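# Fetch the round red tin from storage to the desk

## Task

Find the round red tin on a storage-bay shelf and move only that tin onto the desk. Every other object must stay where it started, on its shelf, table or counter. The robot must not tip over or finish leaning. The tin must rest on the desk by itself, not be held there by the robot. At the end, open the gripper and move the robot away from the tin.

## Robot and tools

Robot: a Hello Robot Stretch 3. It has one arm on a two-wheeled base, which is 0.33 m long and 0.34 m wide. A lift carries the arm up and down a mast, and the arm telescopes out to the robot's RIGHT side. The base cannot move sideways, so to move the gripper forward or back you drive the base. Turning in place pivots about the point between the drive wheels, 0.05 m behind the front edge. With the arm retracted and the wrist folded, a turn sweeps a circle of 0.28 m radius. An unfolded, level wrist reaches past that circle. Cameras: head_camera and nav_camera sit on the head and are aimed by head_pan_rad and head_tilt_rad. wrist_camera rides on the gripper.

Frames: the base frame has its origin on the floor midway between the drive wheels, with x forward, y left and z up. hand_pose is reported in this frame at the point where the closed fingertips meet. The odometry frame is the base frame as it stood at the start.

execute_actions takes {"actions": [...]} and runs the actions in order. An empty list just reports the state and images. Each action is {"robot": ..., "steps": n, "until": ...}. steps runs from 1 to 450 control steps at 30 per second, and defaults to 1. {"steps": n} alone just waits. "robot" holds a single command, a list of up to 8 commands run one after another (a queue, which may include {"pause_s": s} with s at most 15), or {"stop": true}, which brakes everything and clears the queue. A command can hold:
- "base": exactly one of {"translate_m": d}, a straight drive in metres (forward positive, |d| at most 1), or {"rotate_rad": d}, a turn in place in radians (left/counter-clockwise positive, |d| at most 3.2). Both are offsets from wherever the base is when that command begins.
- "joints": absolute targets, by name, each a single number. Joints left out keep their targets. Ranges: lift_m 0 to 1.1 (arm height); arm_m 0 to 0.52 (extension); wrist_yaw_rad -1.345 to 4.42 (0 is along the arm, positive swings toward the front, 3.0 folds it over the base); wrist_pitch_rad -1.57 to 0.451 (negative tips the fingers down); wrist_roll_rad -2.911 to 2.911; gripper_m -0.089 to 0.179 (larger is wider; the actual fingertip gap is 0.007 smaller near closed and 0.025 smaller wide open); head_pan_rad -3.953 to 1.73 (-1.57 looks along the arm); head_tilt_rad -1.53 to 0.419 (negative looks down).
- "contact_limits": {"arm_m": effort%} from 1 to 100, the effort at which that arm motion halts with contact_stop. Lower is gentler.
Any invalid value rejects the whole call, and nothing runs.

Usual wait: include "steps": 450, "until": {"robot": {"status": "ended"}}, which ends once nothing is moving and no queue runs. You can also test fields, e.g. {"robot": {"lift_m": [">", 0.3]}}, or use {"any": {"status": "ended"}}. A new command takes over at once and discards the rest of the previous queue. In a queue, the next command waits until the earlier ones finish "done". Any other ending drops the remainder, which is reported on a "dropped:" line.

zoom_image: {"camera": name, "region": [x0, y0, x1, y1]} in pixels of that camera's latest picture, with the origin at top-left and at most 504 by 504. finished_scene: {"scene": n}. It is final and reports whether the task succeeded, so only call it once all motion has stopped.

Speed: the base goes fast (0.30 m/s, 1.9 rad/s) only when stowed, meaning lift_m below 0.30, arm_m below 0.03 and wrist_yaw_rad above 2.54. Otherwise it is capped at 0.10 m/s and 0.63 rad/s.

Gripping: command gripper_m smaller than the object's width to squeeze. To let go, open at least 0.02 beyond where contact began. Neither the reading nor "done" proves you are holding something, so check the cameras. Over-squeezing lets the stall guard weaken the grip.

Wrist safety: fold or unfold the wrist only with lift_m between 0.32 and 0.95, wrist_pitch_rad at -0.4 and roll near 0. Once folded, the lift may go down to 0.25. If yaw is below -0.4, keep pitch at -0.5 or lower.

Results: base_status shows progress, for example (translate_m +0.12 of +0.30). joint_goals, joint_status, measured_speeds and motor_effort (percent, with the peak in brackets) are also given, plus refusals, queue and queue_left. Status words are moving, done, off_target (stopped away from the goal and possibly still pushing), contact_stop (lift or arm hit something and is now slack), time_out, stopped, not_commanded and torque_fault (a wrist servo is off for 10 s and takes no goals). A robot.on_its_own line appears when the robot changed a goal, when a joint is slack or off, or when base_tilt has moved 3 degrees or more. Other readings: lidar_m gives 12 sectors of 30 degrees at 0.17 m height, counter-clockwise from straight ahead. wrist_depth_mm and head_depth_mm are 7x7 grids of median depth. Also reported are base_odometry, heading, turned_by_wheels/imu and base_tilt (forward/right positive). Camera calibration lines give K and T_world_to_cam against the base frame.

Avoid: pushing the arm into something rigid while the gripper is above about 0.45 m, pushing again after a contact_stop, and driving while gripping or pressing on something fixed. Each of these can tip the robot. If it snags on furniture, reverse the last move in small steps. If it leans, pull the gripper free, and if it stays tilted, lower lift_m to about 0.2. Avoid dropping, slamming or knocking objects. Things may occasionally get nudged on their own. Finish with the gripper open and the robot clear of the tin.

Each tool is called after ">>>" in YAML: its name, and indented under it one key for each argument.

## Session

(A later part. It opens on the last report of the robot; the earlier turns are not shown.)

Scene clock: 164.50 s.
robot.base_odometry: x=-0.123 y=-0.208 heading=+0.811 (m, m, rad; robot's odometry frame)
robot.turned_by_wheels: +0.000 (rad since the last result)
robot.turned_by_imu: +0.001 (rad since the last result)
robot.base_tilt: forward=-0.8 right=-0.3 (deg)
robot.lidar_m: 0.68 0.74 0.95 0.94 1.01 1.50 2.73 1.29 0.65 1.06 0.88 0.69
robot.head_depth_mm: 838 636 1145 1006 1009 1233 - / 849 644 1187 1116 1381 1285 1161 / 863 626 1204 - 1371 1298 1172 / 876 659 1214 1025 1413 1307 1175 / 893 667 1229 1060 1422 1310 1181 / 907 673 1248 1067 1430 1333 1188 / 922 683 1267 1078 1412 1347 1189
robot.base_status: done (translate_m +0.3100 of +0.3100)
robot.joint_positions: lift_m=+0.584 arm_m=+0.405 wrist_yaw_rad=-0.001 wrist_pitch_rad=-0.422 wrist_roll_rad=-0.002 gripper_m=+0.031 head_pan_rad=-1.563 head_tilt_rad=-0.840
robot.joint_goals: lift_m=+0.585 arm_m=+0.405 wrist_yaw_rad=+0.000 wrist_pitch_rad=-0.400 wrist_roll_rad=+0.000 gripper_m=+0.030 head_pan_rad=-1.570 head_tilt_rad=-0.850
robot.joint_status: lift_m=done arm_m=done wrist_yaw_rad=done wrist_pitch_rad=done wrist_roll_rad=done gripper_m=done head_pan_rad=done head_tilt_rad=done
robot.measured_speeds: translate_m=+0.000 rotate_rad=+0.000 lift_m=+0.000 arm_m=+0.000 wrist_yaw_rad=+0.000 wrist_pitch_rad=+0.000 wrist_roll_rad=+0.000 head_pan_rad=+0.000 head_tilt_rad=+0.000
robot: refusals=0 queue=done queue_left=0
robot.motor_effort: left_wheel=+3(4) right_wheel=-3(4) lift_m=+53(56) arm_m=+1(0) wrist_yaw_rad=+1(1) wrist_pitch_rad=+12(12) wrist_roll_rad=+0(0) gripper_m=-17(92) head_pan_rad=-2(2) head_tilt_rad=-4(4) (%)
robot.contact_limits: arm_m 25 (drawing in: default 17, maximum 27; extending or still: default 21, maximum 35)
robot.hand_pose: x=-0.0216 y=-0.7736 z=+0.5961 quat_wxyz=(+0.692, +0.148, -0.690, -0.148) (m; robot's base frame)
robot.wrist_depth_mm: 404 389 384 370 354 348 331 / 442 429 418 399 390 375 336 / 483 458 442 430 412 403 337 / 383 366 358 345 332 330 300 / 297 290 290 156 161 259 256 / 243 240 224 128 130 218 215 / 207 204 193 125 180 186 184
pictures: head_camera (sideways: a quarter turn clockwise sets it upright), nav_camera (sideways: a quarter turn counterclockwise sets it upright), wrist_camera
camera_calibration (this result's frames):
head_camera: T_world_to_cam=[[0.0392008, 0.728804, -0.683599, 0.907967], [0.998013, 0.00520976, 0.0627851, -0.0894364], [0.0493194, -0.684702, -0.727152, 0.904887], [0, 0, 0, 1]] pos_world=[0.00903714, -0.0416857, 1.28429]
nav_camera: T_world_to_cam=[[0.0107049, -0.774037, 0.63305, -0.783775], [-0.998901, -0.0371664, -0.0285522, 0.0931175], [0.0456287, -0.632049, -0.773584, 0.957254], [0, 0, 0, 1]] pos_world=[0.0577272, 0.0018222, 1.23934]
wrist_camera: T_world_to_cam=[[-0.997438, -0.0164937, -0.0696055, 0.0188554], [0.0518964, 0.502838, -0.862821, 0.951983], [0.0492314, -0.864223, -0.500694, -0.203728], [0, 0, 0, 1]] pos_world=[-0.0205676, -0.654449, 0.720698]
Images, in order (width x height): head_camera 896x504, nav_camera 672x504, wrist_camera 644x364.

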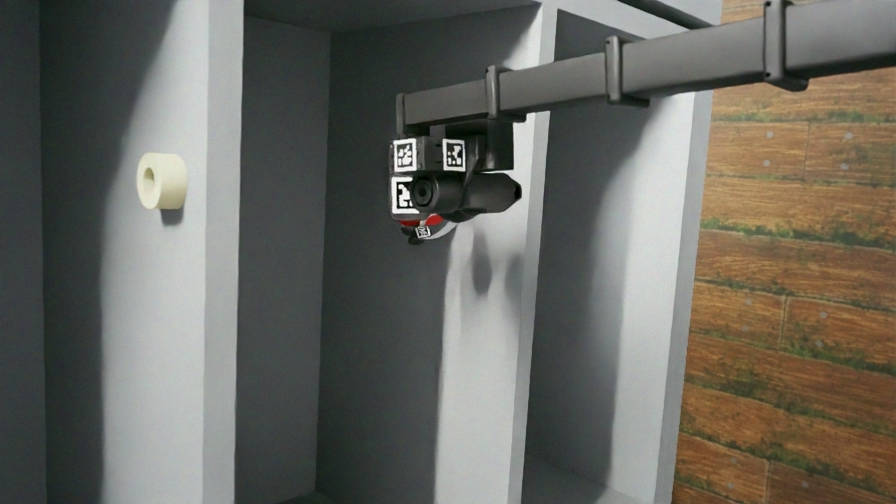

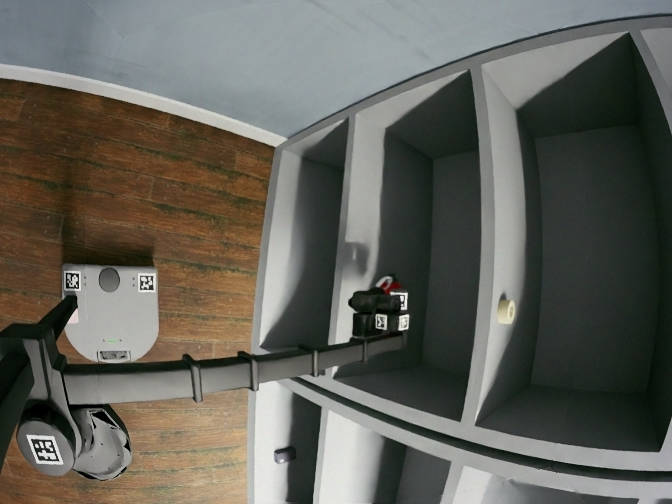

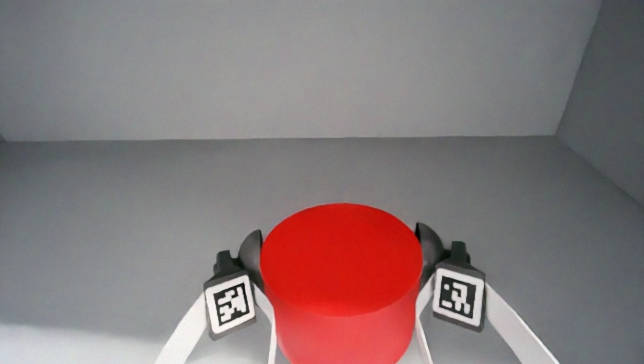

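>>> execute_actions:
  actions:
    - {"robot":[{"joints":{"arm_m":0.0}},{"joints":{"wrist_yaw_rad":2.7}},{"joints":{"lift_m":0.28,"head_tilt_rad":-0.6,"head_pan_rad":-3.1}},{"base":{"translate_m":-1.0}},{"base":{"translate_m":-0.7}}],"steps":450,"until":{"robot":{"status":"ended"}}}
    - {"steps":300,"until":{"robot":{"status":"ended"}}}

Scene clock: 190.60 s.
robot.base_odometry: x=-1.294 y=-1.440 heading=+0.811 (m, m, rad; robot's odometry frame)
robot.turned_by_wheels: +0.000 (rad since the last result)
robot.turned_by_imu: -0.006 (rad since the last result)
robot.base_tilt: forward=-0.8 right=-0.3 (deg)
robot.lidar_m: 2.37 1.44 0.65 0.64 1.19 1.11 0.78 0.95 2.20 1.87 0.67 0.69
robot.head_depth_mm: 1165 1271 1363 1052 818 1524 1283 / 1177 1289 1376 1061 824 1531 1293 / 1210 1316 1417 1069 856 1504 1305 / 1217 1332 1433 1081 861 1517 1304 / 1242 1360 1444 1086 896 1519 1313 / 1263 1383 1471 1099 901 1512 1317 / 1277 1406 1502 1110 914 1529 1314
robot.base_status: done (translate_m -0.7000 of -0.7000)
robot.joint_positions: lift_m=+0.281 arm_m=+0.000 wrist_yaw_rad=+2.699 wrist_pitch_rad=-0.422 wrist_roll_rad=-0.002 gripper_m=+0.031 head_pan_rad=-3.093 head_tilt_rad=-0.605
robot.joint_goals: lift_m=+0.280 arm_m=+0.000 wrist_yaw_rad=+2.700 wrist_pitch_rad=-0.400 wrist_roll_rad=+0.000 gripper_m=+0.030 head_pan_rad=-3.100 head_tilt_rad=-0.600
robot.joint_status: lift_m=done arm_m=done wrist_yaw_rad=done wrist_pitch_rad=done wrist_roll_rad=done gripper_m=done head_pan_rad=done head_tilt_rad=done
robot.measured_speeds: translate_m=+0.000 rotate_rad=+0.000 lift_m=+0.000 arm_m=+0.000 wrist_yaw_rad=+0.000 wrist_pitch_rad=+0.000 wrist_roll_rad=+0.000 head_pan_rad=+0.000 head_tilt_rad=+0.000
robot: refusals=0 queue=done queue_left=0
robot.motor_effort: left_wheel=+4(7) right_wheel=-4(12) lift_m=+17(53) arm_m=-3(3) wrist_yaw_rad=+1(2) wrist_pitch_rad=+12(12) wrist_roll_rad=+0(0) gripper_m=-17(18) head_pan_rad=-3(34) head_tilt_rad=+2(14) (%)
robot.hand_pose: x=+0.0746 y=+0.0571 z=+0.2924 quat_wxyz=(+0.297, +0.706, -0.007, +0.643) (m; robot's base frame)
robot.wrist_depth_mm: 801 549 584 - - - - / 904 587 630 - - - - / 949 634 673 938 - 964 901 / 869 720 734 757 738 735 676 / - 634 644 156 160 581 576 / - 528 504 128 130 487 468 / 448 - - 125 395 408 406
pictures: head_camera (sideways: a quarter turn clockwise sets it upright), nav_camera (sideways: a quarter turn counterclockwise sets it upright), wrist_camera
camera_calibration (this result's frames):
head_camera: T_world_to_cam=[[0.551322, -0.0179731, -0.834099, 1.10101], [0.0607334, -0.996251, 0.0616106, -0.082209], [-0.832079, -0.084625, -0.548163, 0.677435], [0, 0, 0, 1]] pos_world=[-0.0383381, -0.00478426, 1.29476]
nav_camera: T_world_to_cam=[[-0.604951, -0.0342536, 0.795525, -0.991762], [-0.0838857, 0.996256, -0.0208936, 0.0775728], [-0.791831, -0.0793728, -0.60556, 0.743825], [0, 0, 0, 1]] pos_world=[-0.00447635, -0.0522143, 1.24102]
wrist_camera: T_world_to_cam=[[0.908528, -0.411895, -0.0701438, -0.0120376], [-0.262628, -0.432391, -0.862592, 0.343959], [0.324968, 0.80211, -0.501015, 0.241761], [0, 0, 0, 1]] pos_world=[0.0227055, -0.050152, 0.416977]
Images, in order (width x height): head_camera 896x504, nav_camera 672x504, wrist_camera 644x364.

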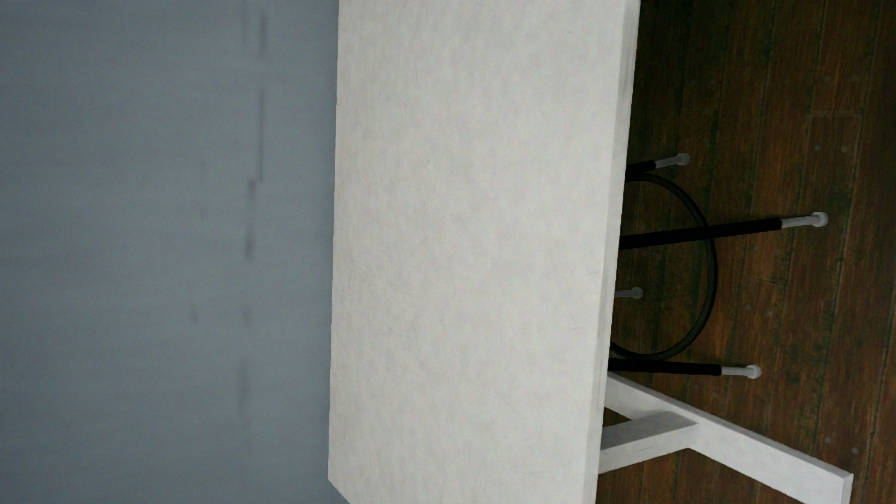

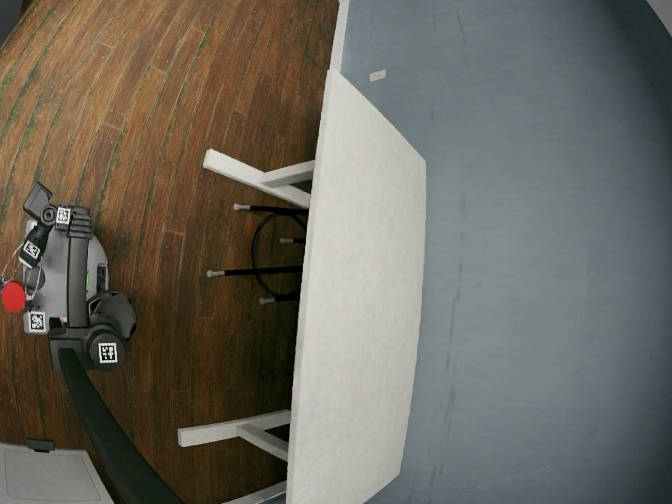

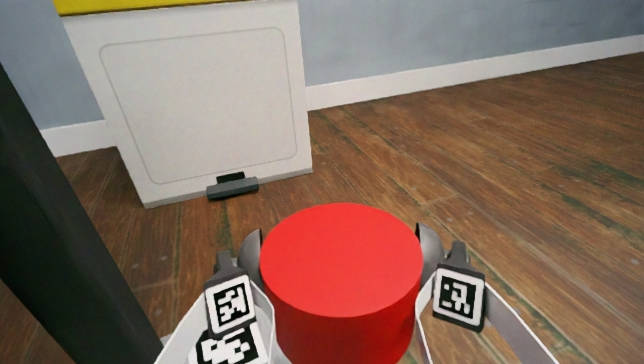

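>>> execute_actions:
  actions:
    - {"robot":[{"base":{"rotate_rad":-1.57}},{"joints":{"lift_m":0.88,"head_pan_rad":-1.2,"head_tilt_rad":-0.8}},{"joints":{"wrist_yaw_rad":0.0}},{"joints":{"arm_m":0.38}}],"steps":450,"until":{"robot":{"status":"ended"}}}
    - {"steps":200,"until":{"robot":{"status":"ended"}}}

Scene clock: 209.63 s.
robot.base_odometry: x=-1.294 y=-1.440 heading=-0.759 (m, m, rad; robot's odometry frame)
robot.turned_by_wheels: -1.570 (rad since the last result)
robot.turned_by_imu: -1.565 (rad since the last result)
robot.base_tilt: forward=-0.8 right=-0.2 (deg)
robot.lidar_m: 1.87 0.67 0.70 2.36 1.44 0.65 0.64 1.20 1.12 0.78 0.95 2.22
robot.head_depth_mm: 1226 1299 1008 813 1532 1341 1180 / 1277 1343 1018 865 1513 1358 1183 / 1343 1361 1025 900 1550 1357 1194 / 1405 1373 1041 1531 1580 1369 1192 / 1479 1604 1049 1828 1572 1374 1203 / 1564 1798 1062 1942 1610 1379 1207 / 1656 1922 2115 1964 1617 1386 1216
robot.base_status: done (rotate_rad -1.5698 of -1.5700)
robot.joint_positions: lift_m=+0.879 arm_m=+0.380 wrist_yaw_rad=+0.000 wrist_pitch_rad=-0.422 wrist_roll_rad=-0.002 gripper_m=+0.031 head_pan_rad=-1.207 head_tilt_rad=-0.790
robot.joint_goals: lift_m=+0.880 arm_m=+0.380 wrist_yaw_rad=+0.000 wrist_pitch_rad=-0.400 wrist_roll_rad=+0.000 gripper_m=+0.030 head_pan_rad=-1.200 head_tilt_rad=-0.800
robot.joint_status: lift_m=done arm_m=done wrist_yaw_rad=done wrist_pitch_rad=done wrist_roll_rad=done gripper_m=done head_pan_rad=done head_tilt_rad=done
robot.measured_speeds: translate_m=+0.000 rotate_rad=+0.000 lift_m=+0.000 arm_m=+0.000 wrist_yaw_rad=+0.000 wrist_pitch_rad=+0.000 wrist_roll_rad=+0.000 head_pan_rad=+0.000 head_tilt_rad=+0.000
robot: refusals=0 queue=done queue_left=0
robot.motor_effort: left_wheel=+4(11) right_wheel=-5(12) lift_m=+53(55) arm_m=+1(1) wrist_yaw_rad=+0(2) wrist_pitch_rad=+12(12) wrist_roll_rad=+0(0) gripper_m=-18(18) head_pan_rad=+3(33) head_tilt_rad=-3(16) (%)
robot.hand_pose: x=-0.0215 y=-0.7486 z=+0.8910 quat_wxyz=(+0.692, +0.149, -0.690, -0.148) (m; robot's base frame)
robot.wrist_depth_mm: 748 719 681 669 647 652 634 / 790 795 772 725 695 692 666 / 873 813 787 717 700 681 646 / 598 573 560 541 529 515 498 / 468 455 448 156 161 406 405 / 380 371 350 127 130 348 336 / 321 321 305 125 280 291 290
pictures: head_camera (sideways: a quarter turn clockwise sets it upright), nav_camera (sideways: a quarter turn counterclockwise sets it upright), wrist_camera
camera_calibration (this result's frames):
head_camera: T_world_to_cam=[[-0.205153, 0.664423, -0.718647, 0.955131], [0.932427, 0.355855, 0.0628239, -0.0890908], [0.297476, -0.657198, -0.692531, 0.858346], [0, 0, 0, 1]] pos_world=[0.0236814, -0.038805, 1.28643]
nav_camera: T_world_to_cam=[[0.268567, -0.691684, 0.670406, -0.834023], [-0.922727, -0.384503, -0.0270591, 0.0907107], [0.27649, -0.611335, -0.741501, 0.914126], [0, 0, 0, 1]] pos_world=[0.054946, 0.0168351, 1.23941]
wrist_camera: T_world_to_cam=[[-0.99739, -0.0170794, -0.0701569, 0.0400415], [0.0520488, 0.503374, -0.8625, 1.19389], [0.0500461, -0.8639, -0.501171, -0.0337454], [0, 0, 0, 1]] pos_world=[-0.0205148, -0.629442, 1.01563]
Images, in order (width x height): head_camera 896x504, nav_camera 672x504, wrist_camera 644x364.

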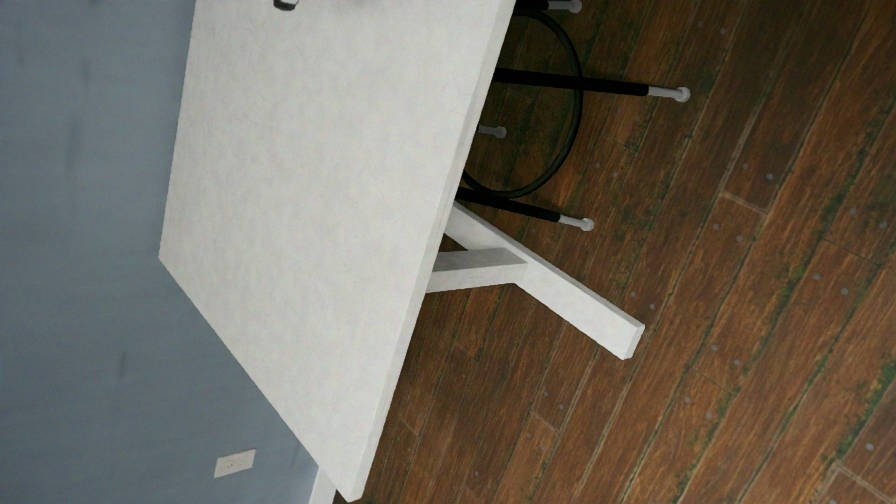

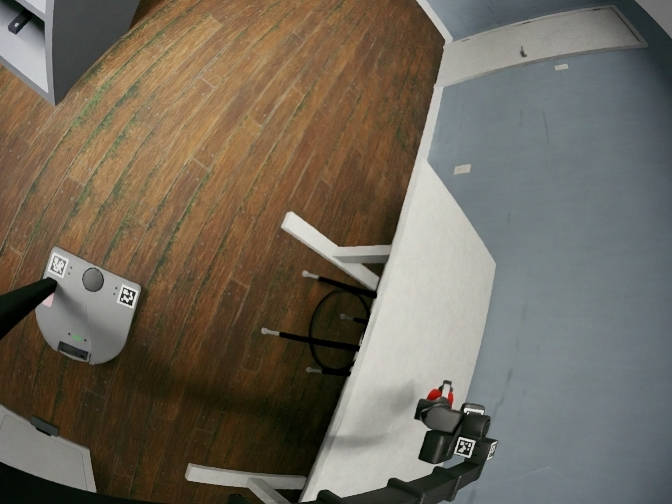

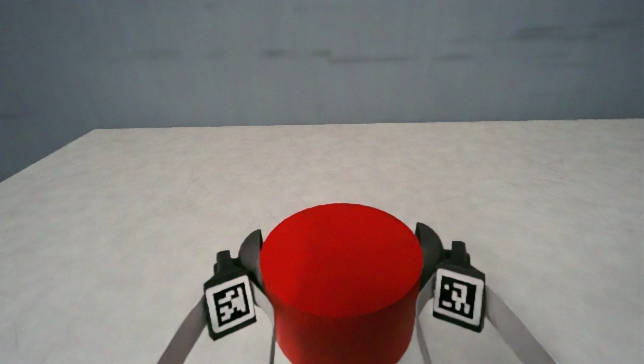

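>>> execute_actions:
  actions:
    - {"robot":{"joints":{"lift_m":0.768}},"steps":200,"until":{"robot":{"status":"ended"}}}
    - {"robot":[{"joints":{"gripper_m":0.17}},{"joints":{"lift_m":0.83}},{"joints":{"arm_m":0.0}}],"steps":300,"until":{"robot":{"status":"ended"}}}

Scene clock: 220.90 s.
robot.base_odometry: x=-1.294 y=-1.440 heading=-0.759 (m, m, rad; robot's odometry frame)
robot.turned_by_wheels: +0.000 (rad since the last result)
robot.turned_by_imu: +0.001 (rad since the last result)
robot.base_tilt: forward=-0.8 right=-0.2 (deg)
robot.lidar_m: 1.88 0.67 0.70 2.36 1.44 0.65 0.64 1.20 1.12 0.78 0.95 2.22
robot.head_depth_mm: 1225 1302 1009 814 1533 - - / 1283 1337 1016 867 1531 1343 1183 / 1339 1367 1024 902 1553 1357 1184 / 1401 1378 1039 1520 1586 1360 1197 / 1474 1610 1053 1827 1571 1377 1201 / 1567 1807 1057 1942 1610 1385 1205 / 1657 1921 2120 1949 1635 1390 1216
robot.base_status: done (rotate_rad -1.5698 of -1.5700)
robot.joint_positions: lift_m=+0.829 arm_m=+0.000 wrist_yaw_rad=+0.000 wrist_pitch_rad=-0.419 wrist_roll_rad=-0.002 gripper_m=+0.170 head_pan_rad=-1.207 head_tilt_rad=-0.790
robot.joint_goals: lift_m=+0.830 arm_m=+0.000 wrist_yaw_rad=+0.000 wrist_pitch_rad=-0.400 wrist_roll_rad=+0.000 gripper_m=+0.170 head_pan_rad=-1.200 head_tilt_rad=-0.800
robot.joint_status: lift_m=done arm_m=done wrist_yaw_rad=done wrist_pitch_rad=done wrist_roll_rad=done gripper_m=done head_pan_rad=done head_tilt_rad=done
robot.measured_speeds: translate_m=+0.000 rotate_rad=+0.000 lift_m=+0.000 arm_m=+0.000 wrist_yaw_rad=+0.000 wrist_pitch_rad=+0.000 wrist_roll_rad=+0.000 head_pan_rad=+0.000 head_tilt_rad=+0.000
robot: refusals=0 queue=done queue_left=0
robot.motor_effort: left_wheel=+4(4) right_wheel=-5(4) lift_m=+52(54) arm_m=-3(3) wrist_yaw_rad=+0(0) wrist_pitch_rad=+10(12) wrist_roll_rad=+0(0) gripper_m=+1(83) head_pan_rad=+3(2) head_tilt_rad=-4(4) (%)
robot.hand_pose: x=-0.0215 y=-0.3695 z=+0.8418 quat_wxyz=(+0.693, +0.148, -0.691, -0.147) (m; robot's base frame)
robot.wrist_depth_mm: - - - - - 954 935 / - - - 951 926 849 801 / 778 679 655 595 595 573 543 / 516 494 479 447 447 434 419 / - - - - - - 870 / - - - - - - - / - 931 - - - 948 895
pictures: head_camera (sideways: a quarter turn clockwise sets it upright), nav_camera (sideways: a quarter turn counterclockwise sets it upright), wrist_camera
camera_calibration (this result's frames):
head_camera: T_world_to_cam=[[-0.205243, 0.664403, -0.71864, 0.955123], [0.932381, 0.355977, 0.0628239, -0.0890906], [0.29756, -0.657152, -0.692538, 0.858355], [0, 0, 0, 1]] pos_world=[0.0236864, -0.0388025, 1.28643]
nav_camera: T_world_to_cam=[[0.26866, -0.691655, 0.670399, -0.834014], [-0.922677, -0.384624, -0.0270594, 0.0907108], [0.276567, -0.611292, -0.741507, 0.914134], [0, 0, 0, 1]] pos_world=[0.0549436, 0.016842, 1.23941]
wrist_camera: T_world_to_cam=[[-0.99739, -0.0172916, -0.0701022, 0.0429341], [0.0520575, 0.500572, -0.864128, 0.960938], [0.0500334, -0.865522, -0.498365, 0.266109], [0, 0, 0, 1]] pos_world=[-0.0205164, -0.249953, 0.966003]
Images, in order (width x height): head_camera 896x504, nav_camera 672x504, wrist_camera 644x364.

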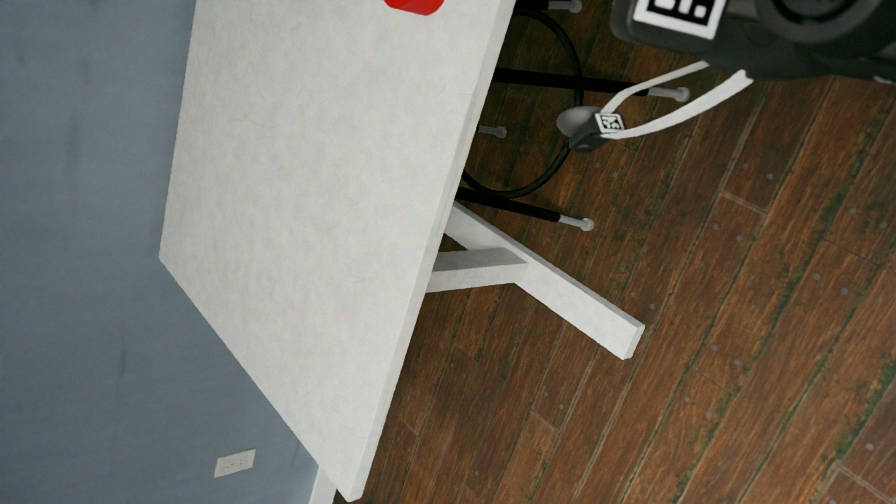

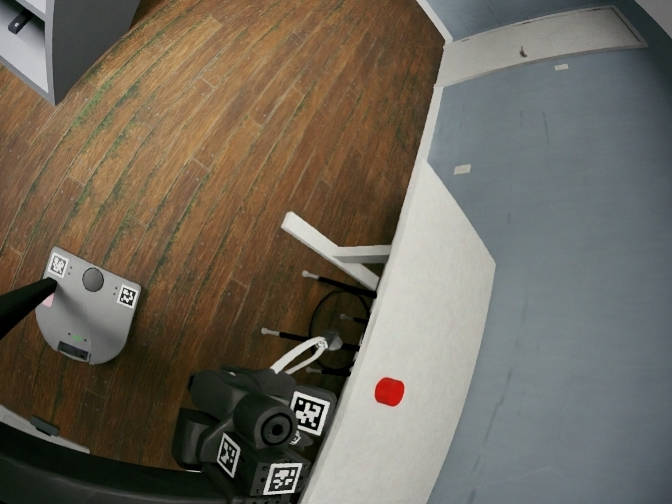

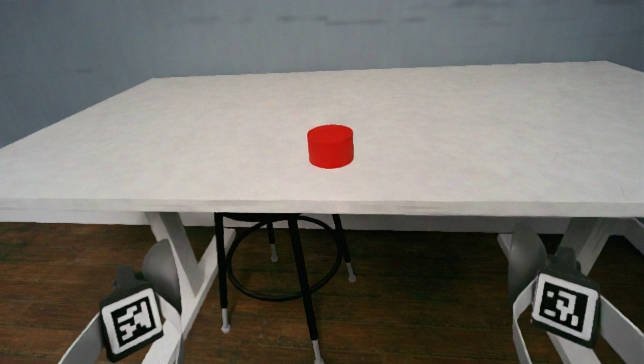

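>>> finished_scene:
  scene: 2

The scene is finished: the task was done.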